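# Hook the hex nut from between spacers onto tape

## Task

Use the hook pick lying on the table (orange-brown handle, hooked tip) to drag the hex nut out from between the spacers and onto the tape strip so that the entire nut rests on the strip. Try to leave every standing spacer upright; any spacer that ends toppled or tilted counts against the result, though toppling some is preferable to leaving the nut where it is. No gripper may be holding the nut at the end: release everything and pull the arms away, since the result must hold without the robot supporting it.

## Robot and tools

Robot: two xArm7 arms with parallel grippers, named left_arm and right_arm. The names are not image sides. left_arm's base sits at (-0.013, +0.305, 0) m and right_arm's at (-0.036, -0.324, 0) m, both turned slightly about z.

Scene frame: origin on the table top midway between the arms, +z up, +x out over the table, left_arm on the +y side. Reported gripper positions are in metres in this frame, orientations as quat_wxyz, velocities in m/s and rad/s. The printed hand position can be off, more so at long reach.

Gripper frame: the fingers point along the gripper's +z and close along its y. end_effector_position is the point between the pads when closed, about 2 cm short of the fingertips; closing pushes the tips roughly 10 mm further along +z.

execute_actions(actions): a list of actions, run in order. Each action is a list of up to 15 rows; each row lasts one 1/30 s step, and if there are fewer than 15 rows the last row repeats until 15 steps pass. Every row is one flat list of 14 numbers, all in [-1, 1], covering both arms even if one is idle: left_arm dx, dy, dz, rx, ry, rz, opening, then right_arm dx, dy, dz, rx, ry, rz, opening. dx to rz are an offset, not a pose: they are measured in that gripper's own axes from its measured pose at the start of the action (for a call's first action, from the last pose a result reported). Each row is measured from that same start, not added to the row before. Scale: 1.0 equals 0.6 m of translation or 180 degrees of rotation; rx, ry, rz form a single rotation vector. opening is absolute, not an offset: +1 fully open (0.084 m), -1 closed. An empty list just returns state and images.

Per step, the commanded pose is clipped to within 70 mm and 16 degrees of the measured one, so big offsets need several actions; after an action an arm stops at its last clipped pose. Position wins over orientation when both can't be met. Hand target lines show where each gripper is being driven.

move(target, speed, blocking): target is one 14-number row laid out exactly as above, an offset in each gripper's own axes from the pose in the latest result that shows one, same scale and opening meaning. Both grippers travel straight-line paths that finish together, lasting 0.5 to 10 s (cut off at 10 s). speed is m/s from 0.002 to 0.5 (default 0.25); rotation is capped at twice that in rad/s. Paths do not avoid obstacles or the other arm, grippers can lag, wander and overshoot speed near full reach. Faster contact hits harder; aiming further past a contact presses harder. The opening is sent at the start. The result adds a move: line with the ending (done, off_target, moving, held, fault), limits (paced = pose clipped; held = a check blocked some steps, after which the arm may jump fast) and each gripper's distance to target. If only one arm is named, the other is done. blocking=false returns after 0.5 s while motion continues; then use wait(0) or stop before sending new rows or moves.

wait(seconds): 0 to 10 s, arms hold their last command; returns early if a running move ends. stop(): brakes the current move; it needs stopping distance, and fingers keep moving. zoom_image(camera, region): region [x0, y0, x1, y1] in pixels of that camera's latest image, at most 504x504; cameras are cam_head_left, cam_head_right, cam_left_wrist, cam_right_wrist, each 896x504. read_manual(section) returns licence texts only. finished_scene(scene) ends the scene irreversibly and reports success.

Results: a state line per arm (pose, velocities), grip_measured (finger opening on the command scale), joint positions and torques (torques include offsets and noise, nonzero in free air), Hand target lines, possibly pose unreachable (clearance check altered that arm's command), MOTOR HOT (from 65 C) or OVER-TEMPERATURE FAULT (80 C, arm braked until cool), and TORQUE FAULT.

Gripping: to hold something, keep commanding an opening well below grip_measured; lower means a harder squeeze, about 24 N per pad at most. Sending back grip_measured still applies light pressure. Fast closing can squeeze too hard. Grip the pick's handle firmly so a brief tug cannot pull it free.

Joint limits (rad): waist and the three roll joints ±6.283, shoulder -2.059 to 2.094, elbow -0.192 to 3.927, wrist pitch -1.693 to 3.142. Load limits (N m): waist and shoulder 46.5, upper arm roll, elbow and forearm roll 27.9, wrist pitch and wrist roll 18.6. Exceeding one makes the arm back off, hold 10 s and drop the rest of the call. Held weight counts.

Typical order: locate pick, nut, spacers and tape in the head cameras; open and lower one gripper to grasp the pick handle; lift; bring the hook behind the nut from above without sweeping spacers; drag the nut slowly onto the tape; check with zoom_image that it lies fully on the strip; set the pick down gently, open, and raise both arms clear before finishing.

Avoid: arms colliding or pressing on each other, fast impacts, pushing hard into the table, knocking spacers, dropping the pick, anything leaving the table, and an arm still holding the nut at the end. While thinking, the robot holds your last command, so an idle arm should be given zero offsets after it reaches its spot.

Each tool is called after "Request:" in YAML: its name, and indented under it one key for each argument.

## Session

Request:
execute_actions:
  actions: []

Scene clock: 0.00 s.
left_arm: end_effector_position=(+0.2179, +0.1336, +0.3806) grip_measured=+1.00 end_effector_quat_wxyz=(-0.095, -0.406, +0.840, -0.347) end_effector_velocity=(+0.000, +0.000, -0.000) end_effector_angular_velocity=(+0.001, +0.000, -0.000) | right_arm: end_effector_position=(+0.0444, -0.5852, +0.3544) grip_measured=+1.00 end_effector_quat_wxyz=(-0.146, +0.963, -0.202, -0.099) end_effector_velocity=(+0.000, +0.000, -0.000) end_effector_angular_velocity=(+0.001, -0.002, -0.000)
Joint positions: left_arm=[-1.281 -1.262  0.517  0.547  0.096  1.119  1.466  0.084] | right_arm=[-1.227 -0.372 -0.11   1.143 -0.05   1.867 -0.797  0.084]
Joint velocities: left_arm=[ 0.     0.     0.    -0.     0.001  0.     0.    -0.   ] | right_arm=[ 0.    -0.    -0.    -0.     0.002  0.    -0.    -0.   ]
Joint torques (N m, as the arm reports them, + toward a larger angle): no reading
Hand target (left_arm): +0.218, +0.134, +0.381; -0.095, -0.406, +0.840, -0.347
Hand target (right_arm): +0.044, -0.585, +0.354; -0.146, +0.963, -0.202, -0.099

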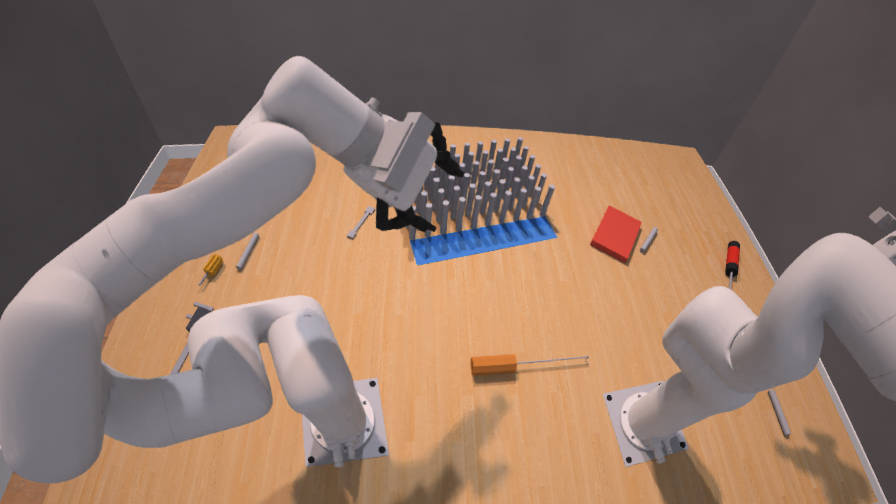

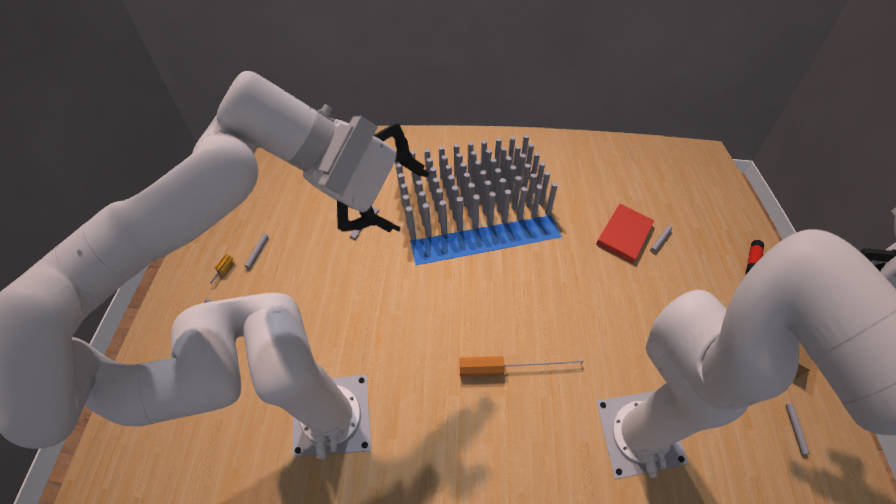

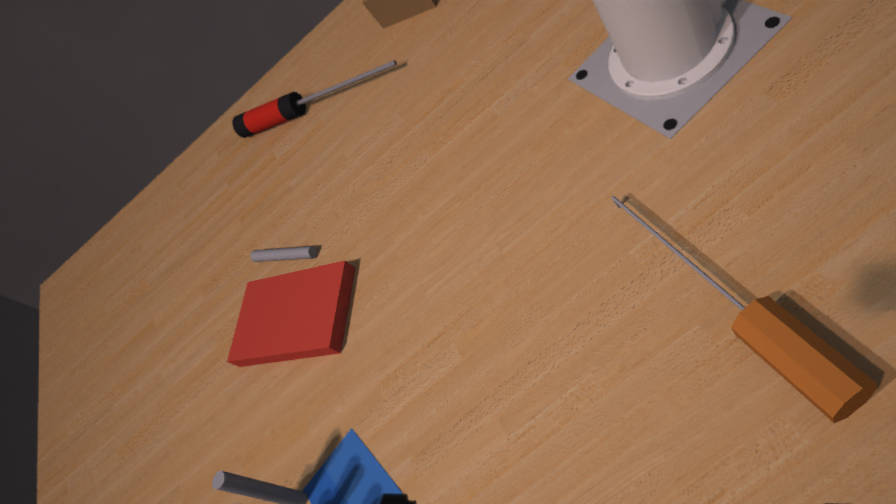

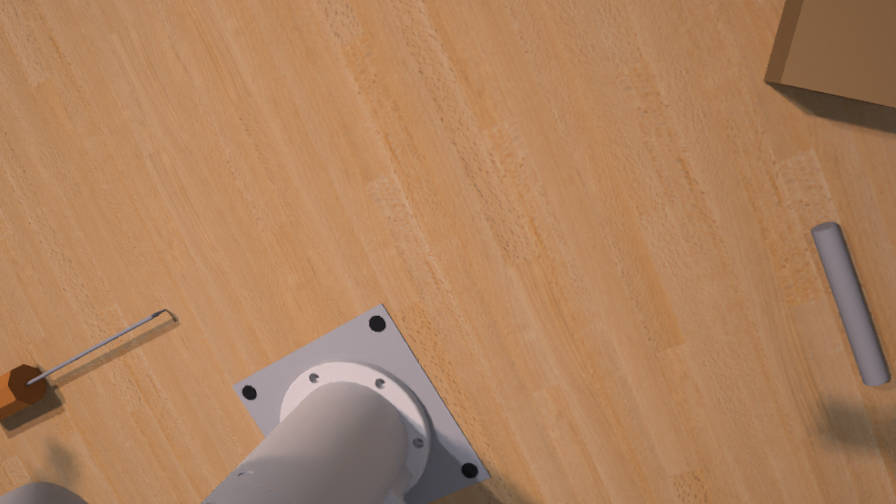

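Request:
zoom_image:
  camera: "cam_head_right"
  region: [380,120,580,280]

Request:
zoom_image:
  camera: "cam_right_wrist"
  region: [0,280,240,440]

Region (380, 120, 580, 280) of cam_head_right's 896x504 image, scaled by 2.520, with more detail than that image has; it fills the top 403 rows of this view, and the rest is white.

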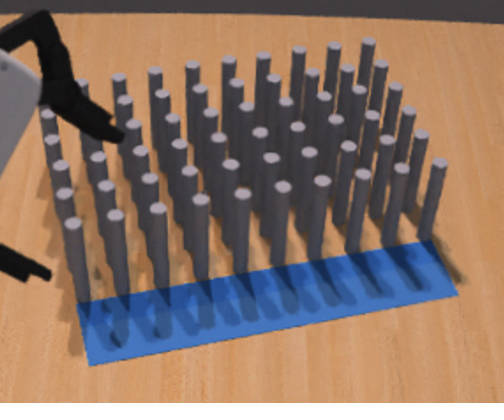

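Region (0, 280, 240, 440) of cam_right_wrist's 896x504 image, scaled by 2.100, with more detail than that image has.

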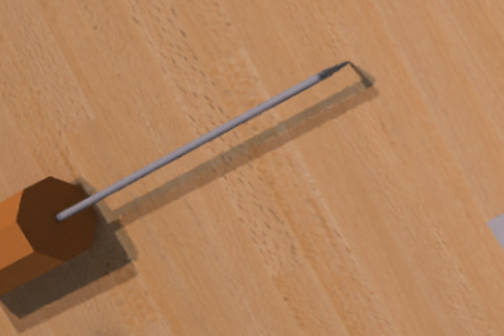

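Request:
move:
  target: [-0.31,-0.323,0.215,-0.118,-0.207,-0.203,1,0,0,0,0,0,0,1]

Scene clock: 32.30 s.
left_arm: end_effector_position=(+0.4997, +0.0805, +0.3021) grip_measured=+1.00 end_effector_quat_wxyz=(-0.000, -0.707, +0.708, -0.001) end_effector_velocity=(-0.000, -0.002, -0.002) end_effector_angular_velocity=(+0.007, +0.012, -0.003) | right_arm: end_effector_position=(+0.0444, -0.5852, +0.3544) grip_measured=+1.00 end_effector_quat_wxyz=(-0.146, +0.963, -0.202, -0.099) end_effector_velocity=(-0.000, -0.000, -0.000) end_effector_angular_velocity=(-0.000, +0.002, +0.001)
Joint positions: left_arm=[-1.269  0.396  0.865  1.7   -0.302  1.44   1.352  0.084] | right_arm=[-1.227 -0.372 -0.11   1.143 -0.05   1.867 -0.797  0.084]
Joint velocities: left_arm=[ 0.011  0.016 -0.007  0.019 -0.006  0.019  0.003 -0.   ] | right_arm=[-0.     0.001  0.001  0.    -0.001 -0.     0.     0.   ]
Joint torques (N m, as the arm reports them, + toward a larger angle): left_arm=[ -0.66 -24.9    5.96  21.06   0.78  -1.04  -0.05] | right_arm=[-0.17 -9.03  1.35 13.1  -0.27 -1.05  0.34]
Hand target (left_arm): +0.500, +0.081, +0.302; +0.000, +0.707, -0.708, +0.000
Hand target (right_arm): +0.044, -0.585, +0.354; -0.146, +0.963, -0.202, -0.099
Off the commanded pose (left_arm): 0.001 m, 0 deg.
Off the commanded pose (right_arm): 0.000 m, 0 deg.
move: done

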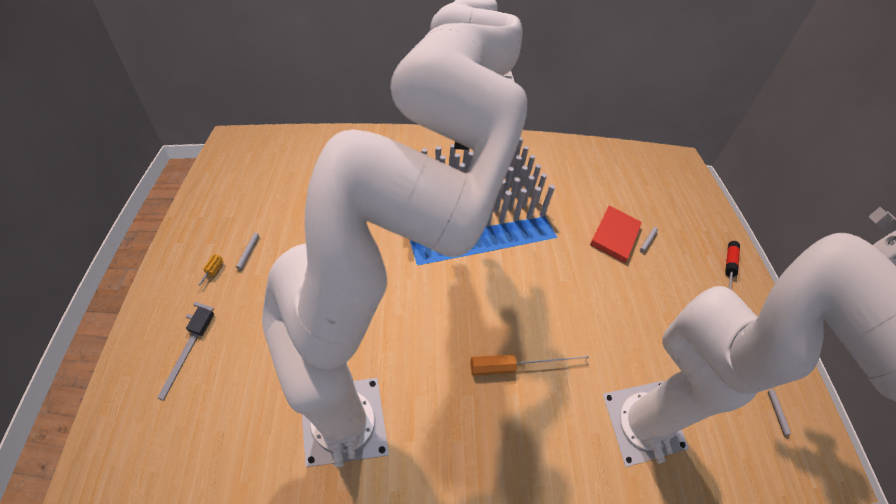

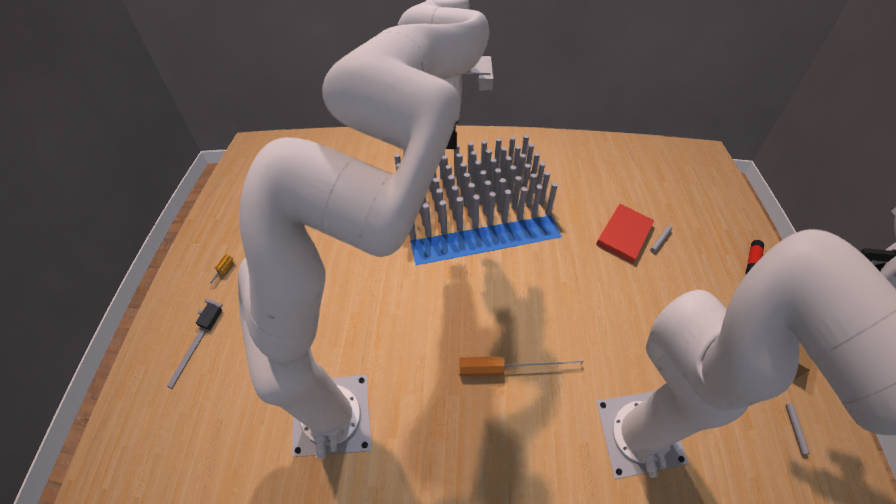

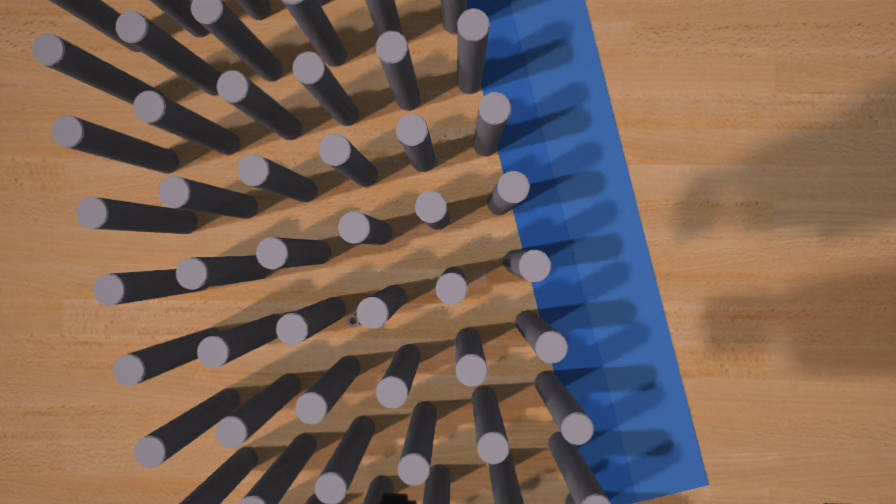

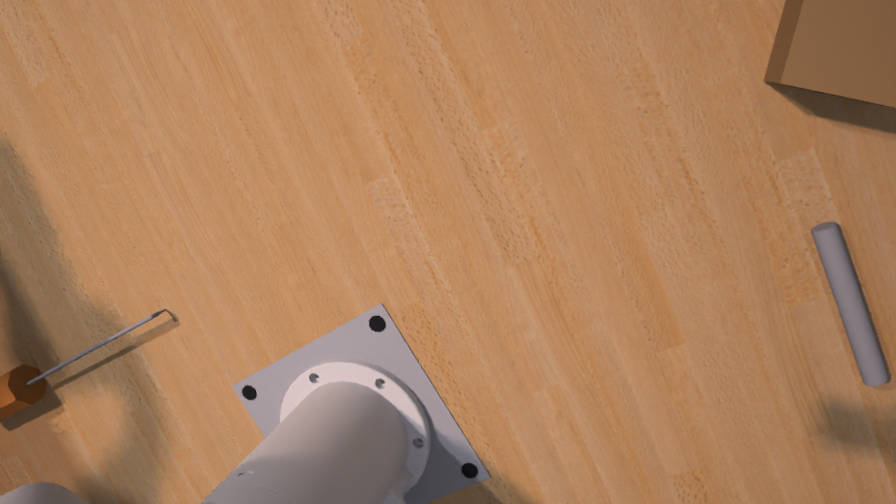

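Request:
move:
  target: [0,0,0,0,0,0,1,0.2,-0.497,0.163,-0.022,0.117,0.364,1]

Request:
move:
  target: [0,0,0,0,0,0,1,-0.55,0.25,0.2,0,0,0,1]

Scene clock: 69.37 s.
left_arm: end_effector_position=(+0.4997, +0.0805, +0.3021) grip_measured=+1.00 end_effector_quat_wxyz=(-0.000, -0.707, +0.708, -0.001) end_effector_velocity=(-0.000, +0.000, -0.000) end_effector_angular_velocity=(+0.000, +0.002, +0.001) | right_arm: end_effector_position=(+0.2632, -0.3368, +0.3053) grip_measured=+1.00 end_effector_quat_wxyz=(+0.001, -0.706, +0.708, -0.001) end_effector_velocity=(+0.002, +0.001, -0.000) end_effector_angular_velocity=(-0.002, +0.002, -0.004)
Joint positions: left_arm=[-1.269  0.396  0.865  1.7   -0.302  1.44   1.352  0.084] | right_arm=[-1.287 -0.943  0.71   0.831  0.558  1.626  0.908  0.084]
Joint velocities: left_arm=[ 0.     0.     0.001 -0.001 -0.     0.001 -0.     0.   ] | right_arm=[-0.002  0.002  0.007  0.004  0.001 -0.001  0.009 -0.   ]
Joint torques (N m, as the arm reports them, + toward a larger angle): left_arm=[ -0.76 -24.27   5.75  20.52   0.92  -1.16  -0.39] | right_arm=[-0.04  6.88 -9.58 11.24 -0.15 -1.99  0.42]
Hand target (left_arm): +0.500, +0.081, +0.302; +0.000, +0.707, -0.708, +0.001
Hand target (right_arm): +0.263, -0.336, +0.305; -0.001, +0.706, -0.708, +0.001
Off the commanded pose (left_arm): 0.000 m, 0 deg.
Off the commanded pose (right_arm): 0.001 m, 0 deg.
move: done

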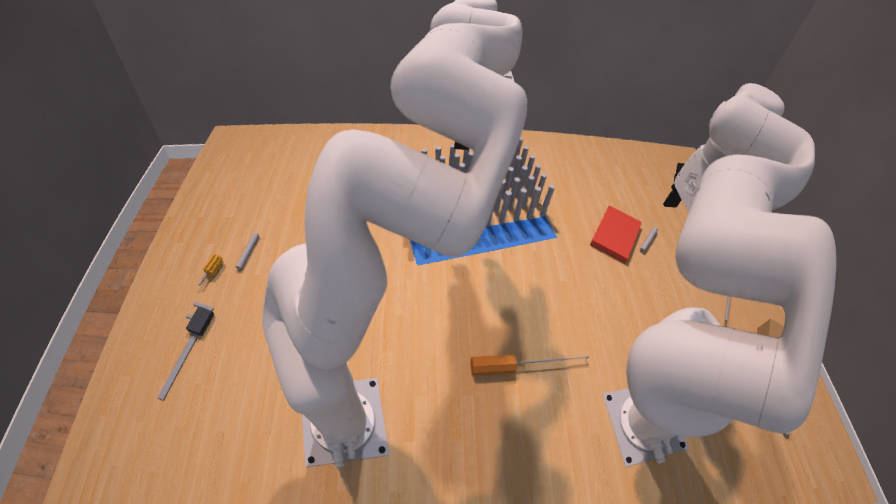

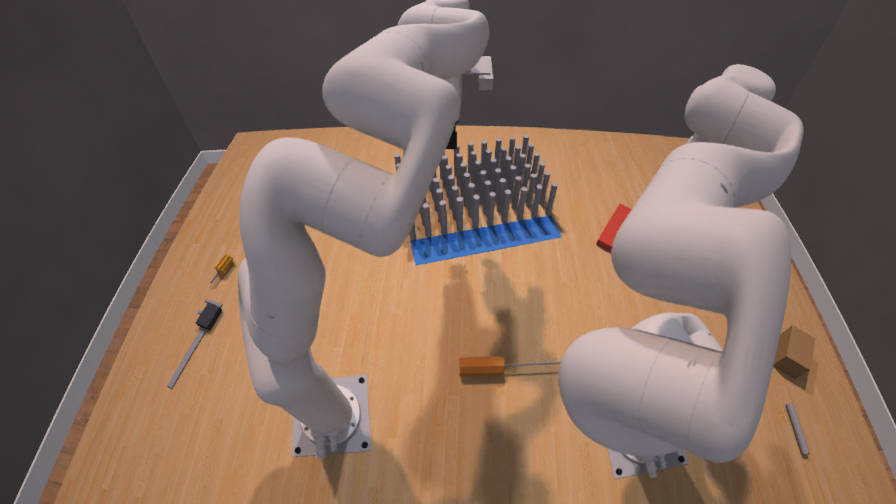

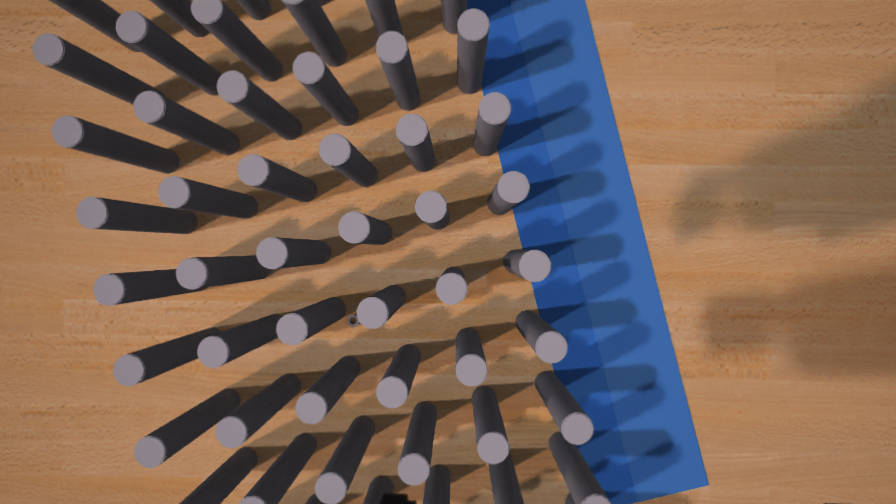

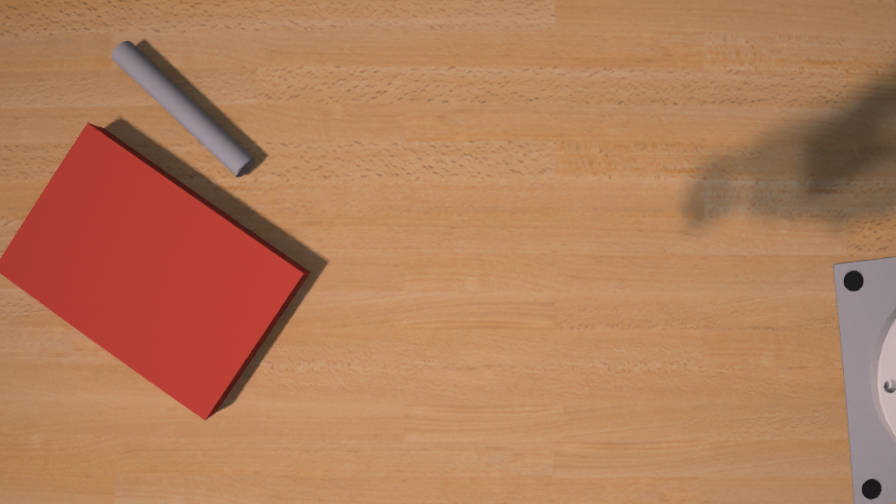

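Scene clock: 71.43 s.
left_arm: end_effector_position=(+0.4997, +0.0805, +0.3021) grip_measured=+1.00 end_effector_quat_wxyz=(-0.000, -0.707, +0.708, -0.001) end_effector_velocity=(-0.000, -0.000, -0.000) end_effector_angular_velocity=(-0.001, +0.001, -0.000) | right_arm: end_effector_position=(+0.1151, -0.0081, +0.1861) grip_measured=+1.00 end_effector_quat_wxyz=(+0.002, -0.705, +0.709, -0.002) end_effector_velocity=(-0.001, +0.003, -0.001) end_effector_angular_velocity=(-0.001, -0.001, +0.005)
Joint positions: left_arm=[-1.269  0.396  0.865  1.7   -0.302  1.44   1.352  0.084] | right_arm=[-0.684 -1.591  1.048  0.758  1.187  1.93   1.703  0.084]
Joint velocities: left_arm=[-0.    -0.    -0.001 -0.001 -0.001  0.     0.     0.   ] | right_arm=[ 0.003 -0.001  0.004  0.005  0.004 -0.001  0.004  0.   ]
Joint torques (N m, as the arm reports them, + toward a larger angle): left_arm=[ -0.64 -24.33   6.18  21.03   1.11  -1.67  -0.3 ] | right_arm=[ -0.51  18.1  -15.26   3.27  -0.39  -2.07   0.6 ]
Hand target (left_arm): +0.500, +0.081, +0.302; +0.000, +0.707, -0.708, +0.001
Hand target (right_arm): +0.115, -0.008, +0.186; -0.002, +0.705, -0.709, +0.002
Off the commanded pose (left_arm): 0.000 m, 0 deg.
Off the commanded pose (right_arm): 0.002 m, 0 deg.
move: done

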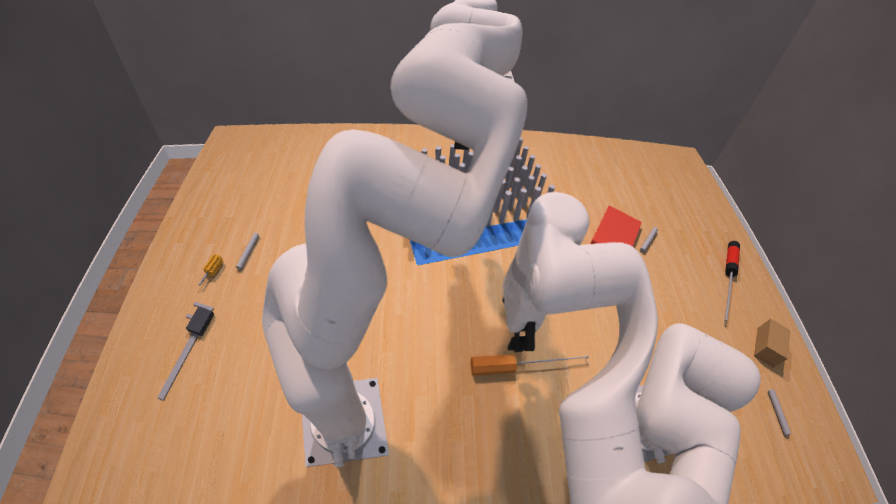

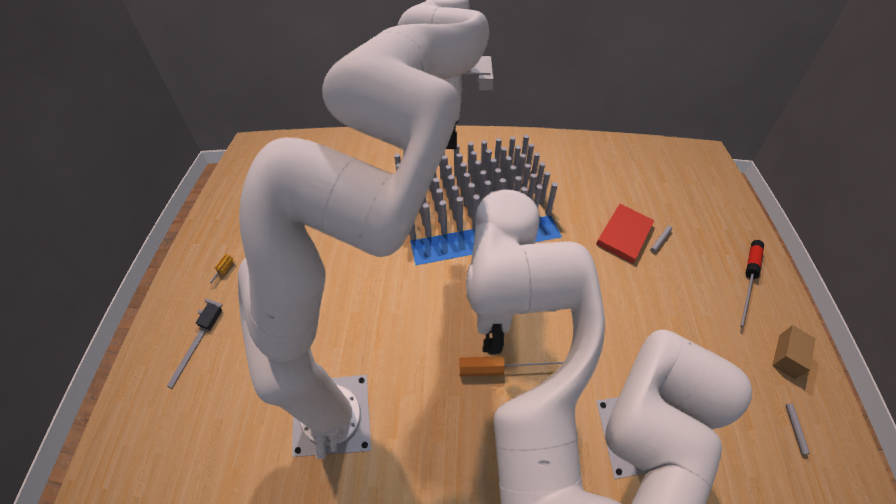

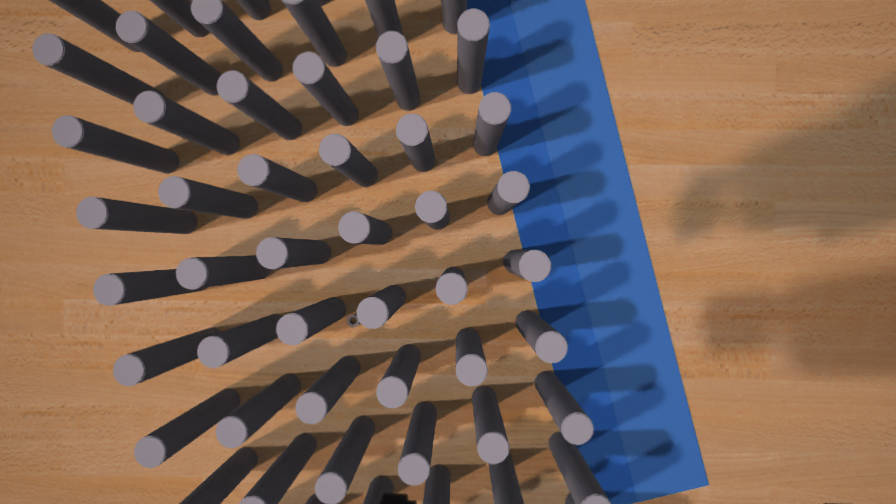

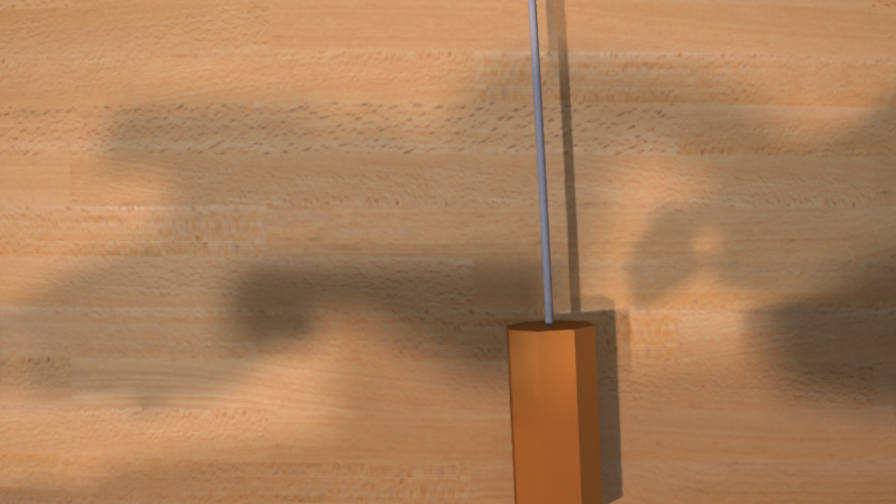

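Request:
move:
  target: [0,0,0,0,0,0,1,-0.03,0.023,0.27,0,0,-0.018,1]
  speed: 0.15

Request:
move:
  target: [0,0,0,0,0,0,1,0,0,0,0,0,0,-0.6]

Request:
move:
  target: [0,0,0,0,0,0,1,0,-0.1,-0.08,0,0,0,-0.6]
  speed: 0.15

Scene clock: 83.90 s.
left_arm: end_effector_position=(+0.4997, +0.0805, +0.3021) grip_measured=+1.00 end_effector_quat_wxyz=(-0.000, -0.707, +0.708, -0.001) end_effector_velocity=(-0.000, -0.001, -0.000) end_effector_angular_velocity=(-0.000, -0.000, -0.001) | right_arm: end_effector_position=(+0.1029, +0.0100, +0.0250) grip_measured=+1.00 end_effector_quat_wxyz=(-0.003, +0.724, -0.689, +0.003) end_effector_velocity=(-0.001, +0.000, -0.002) end_effector_angular_velocity=(-0.000, +0.001, +0.002)
Joint positions: left_arm=[-1.269  0.396  0.865  1.7   -0.302  1.44   1.352  0.084] | right_arm=[-0.517 -1.77   1.503  0.626  1.633  1.763  1.762  0.084]
Joint velocities: left_arm=[ 0.    -0.    -0.002 -0.001  0.    -0.002 -0.     0.   ] | right_arm=[ 0.002  0.     0.006  0.001  0.005 -0.003  0.001  0.   ]
Joint torques (N m, as the arm reports them, + toward a larger angle): left_arm=[ -0.98 -24.69   5.63  21.32   0.89  -1.57  -0.34] | right_arm=[ -0.65  15.85 -16.28  -1.72  -0.33  -1.76   0.56]
Hand target (left_arm): +0.500, +0.081, +0.302; +0.000, +0.707, -0.708, +0.001
Hand target (right_arm): +0.103, +0.010, +0.025; -0.003, +0.724, -0.689, +0.003
Off the commanded pose (left_arm): 0.000 m, 0 deg.
Off the commanded pose (right_arm): 0.001 m, 0 deg.
move: done

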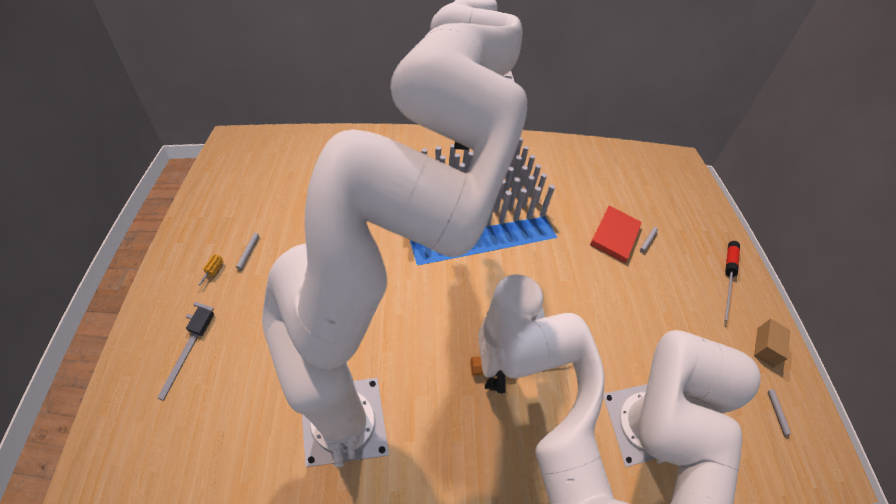

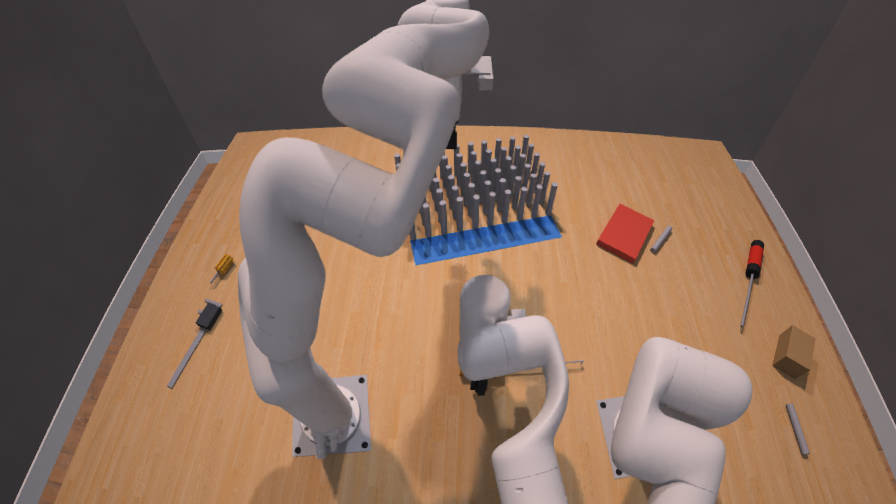

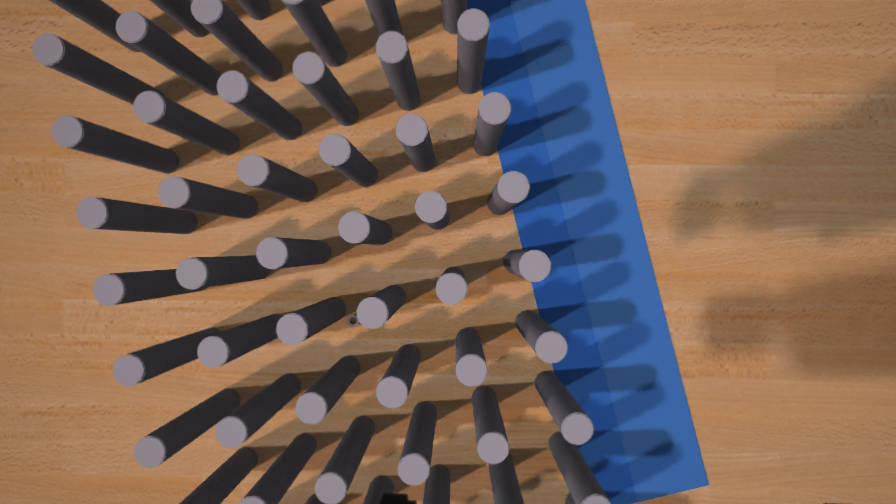

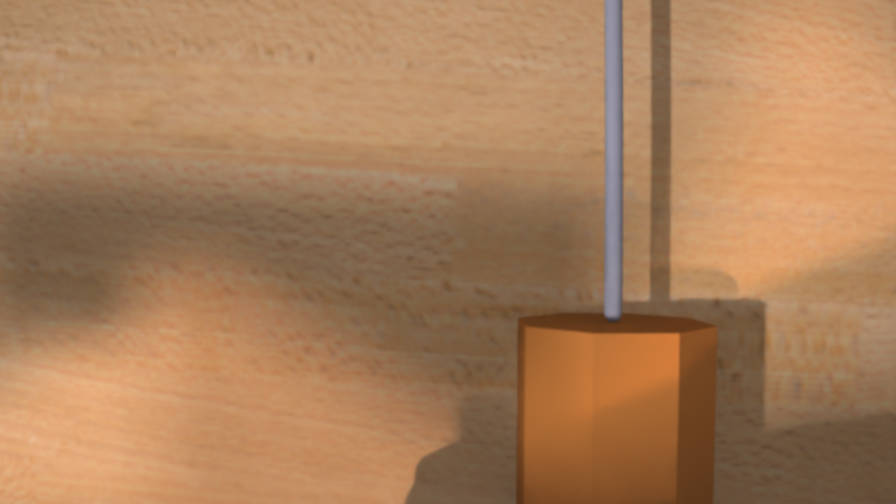

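Scene clock: 84.40 s.
left_arm: end_effector_position=(+0.4997, +0.0805, +0.3021) grip_measured=+1.00 end_effector_quat_wxyz=(-0.000, -0.707, +0.708, -0.001) end_effector_velocity=(+0.000, +0.001, -0.000) end_effector_angular_velocity=(-0.000, +0.000, +0.003) | right_arm: end_effector_position=(+0.1029, +0.0100, +0.0250) grip_measured=-0.19 end_effector_quat_wxyz=(-0.003, +0.724, -0.689, +0.003) end_effector_velocity=(+0.000, -0.000, -0.000) end_effector_angular_velocity=(-0.001, -0.001, +0.000)
Joint positions: left_arm=[-1.269  0.396  0.865  1.7   -0.302  1.44   1.352  0.084] | right_arm=[-0.517 -1.77   1.503  0.626  1.633  1.762  1.762  0.036]
Joint velocities: left_arm=[ 0.    -0.     0.002 -0.001 -0.001 -0.     0.    -0.   ] | right_arm=[ 0.    -0.001  0.001 -0.     0.    -0.    -0.    -0.   ]
Joint torques (N m, as the arm reports them, + toward a larger angle): left_arm=[ -0.8  -24.18   5.86  20.9    0.82  -1.66  -0.34] | right_arm=[ -0.52  16.06 -16.26  -1.84  -0.36  -1.75   0.58]
Hand target (left_arm): +0.500, +0.081, +0.302; +0.000, +0.707, -0.708, +0.001
Hand target (right_arm): +0.103, +0.010, +0.025; -0.003, +0.724, -0.689, +0.003
Off the commanded pose (left_arm): 0.000 m, 0 deg.
Off the commanded pose (right_arm): 0.000 m, 0 deg.
move: done

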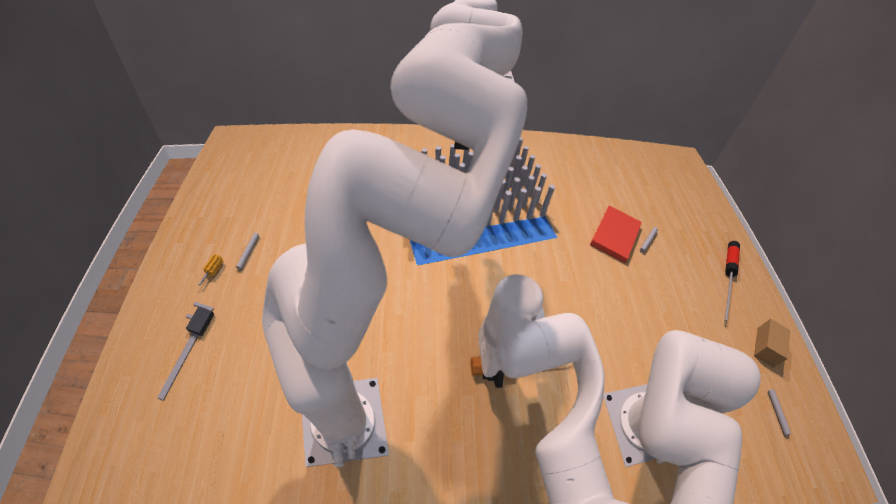

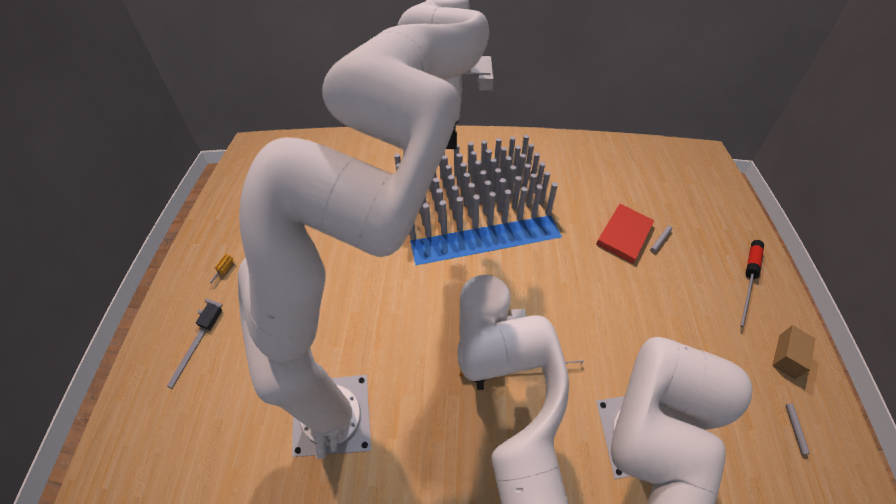

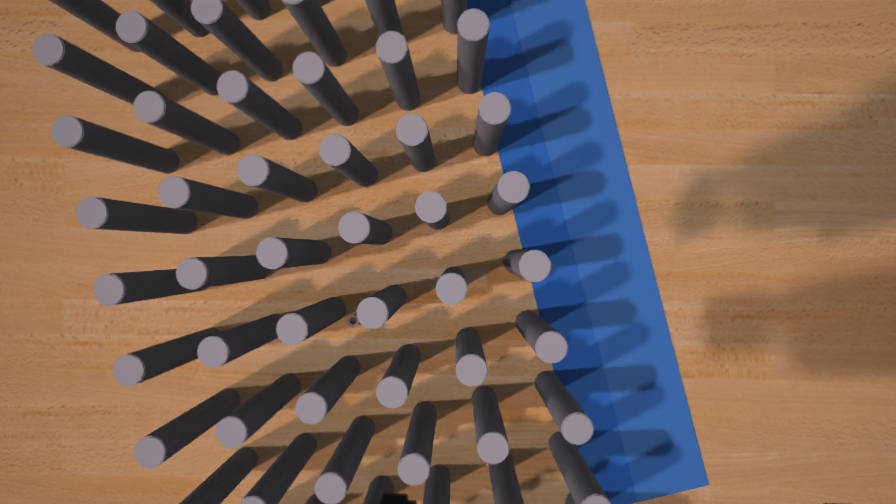

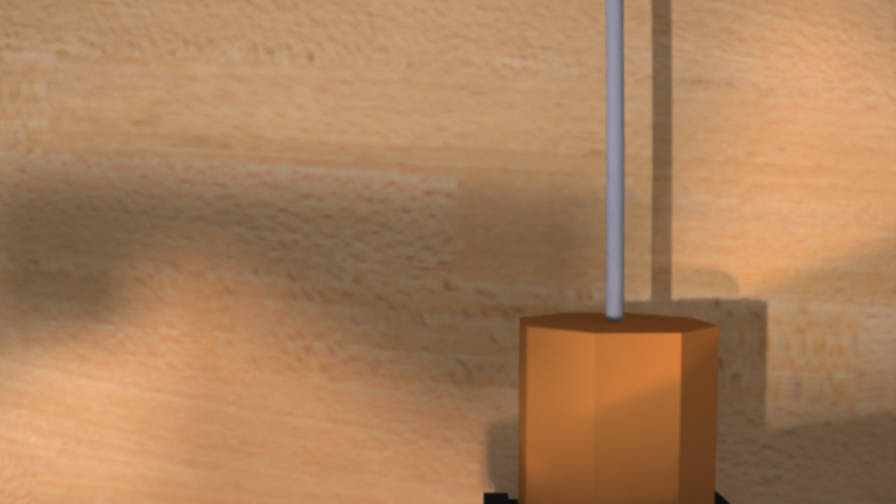

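Scene clock: 85.33 s.
left_arm: end_effector_position=(+0.4997, +0.0805, +0.3021) grip_measured=+1.00 end_effector_quat_wxyz=(-0.000, -0.707, +0.708, -0.001) end_effector_velocity=(+0.001, -0.000, +0.000) end_effector_angular_velocity=(+0.002, -0.003, -0.002) | right_arm: end_effector_position=(+0.1616, +0.0133, +0.0728) grip_measured=-0.19 end_effector_quat_wxyz=(-0.003, +0.725, -0.689, +0.003) end_effector_velocity=(+0.001, +0.000, +0.001) end_effector_angular_velocity=(-0.000, +0.004, +0.001)
Joint positions: left_arm=[-1.269  0.396  0.865  1.7   -0.302  1.44   1.352  0.084] | right_arm=[-0.77  -1.712  1.362  0.747  1.514  1.809  1.625  0.036]
Joint velocities: left_arm=[-0.     0.001 -0.001  0.001  0.002 -0.001  0.    -0.   ] | right_arm=[-0.009  0.005 -0.003  0.006 -0.004  0.002 -0.004 -0.   ]
Joint torques (N m, as the arm reports them, + toward a larger angle): left_arm=[ -0.61 -24.86   5.97  20.86   0.9   -1.17  -0.26] | right_arm=[ -0.53  18.67 -17.68  -0.33  -0.4   -1.87   0.62]
Hand target (left_arm): +0.500, +0.081, +0.302; +0.000, +0.707, -0.708, +0.001
Hand target (right_arm): +0.162, +0.013, +0.073; -0.003, +0.724, -0.689, +0.003
Off the commanded pose (left_arm): 0.000 m, 0 deg.
Off the commanded pose (right_arm): 0.001 m, 0 deg.
move: done

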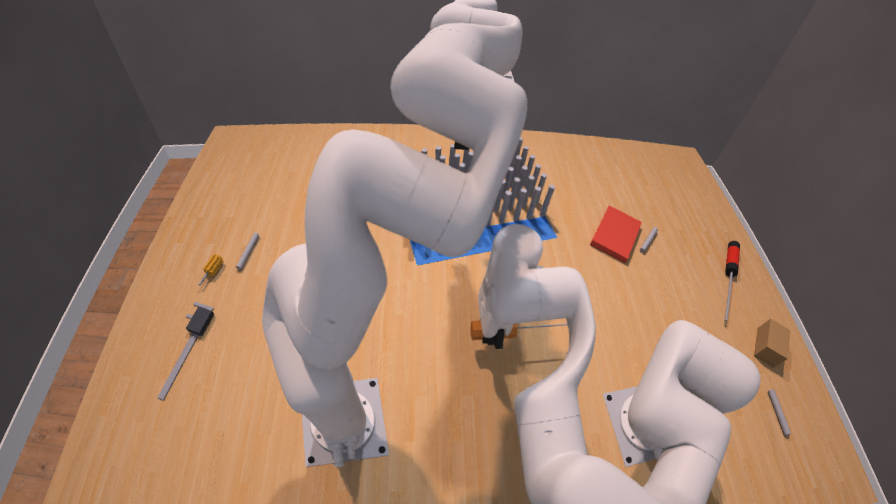

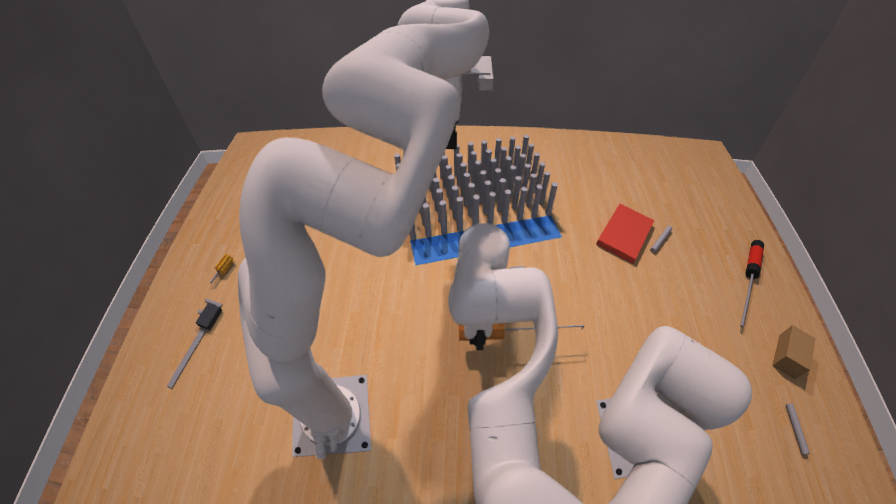

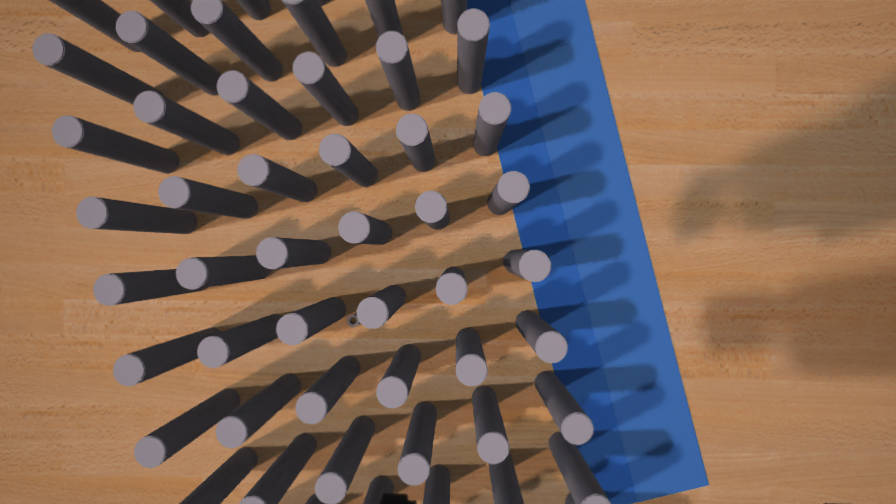

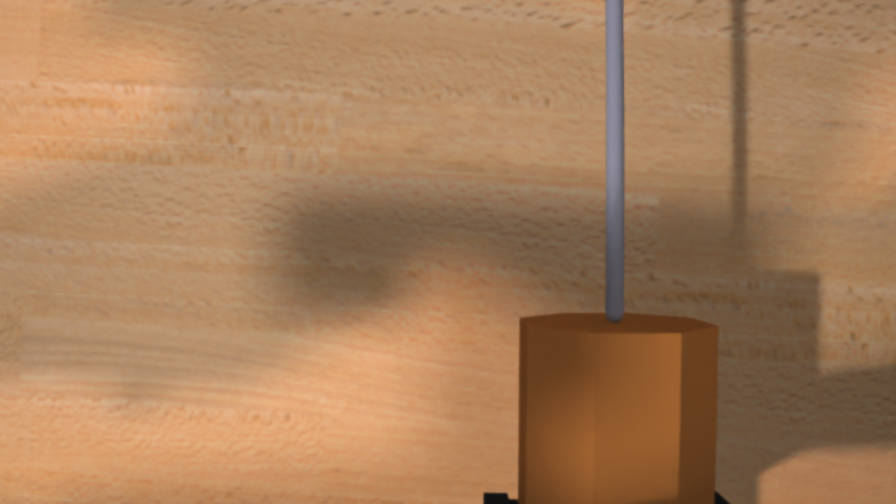

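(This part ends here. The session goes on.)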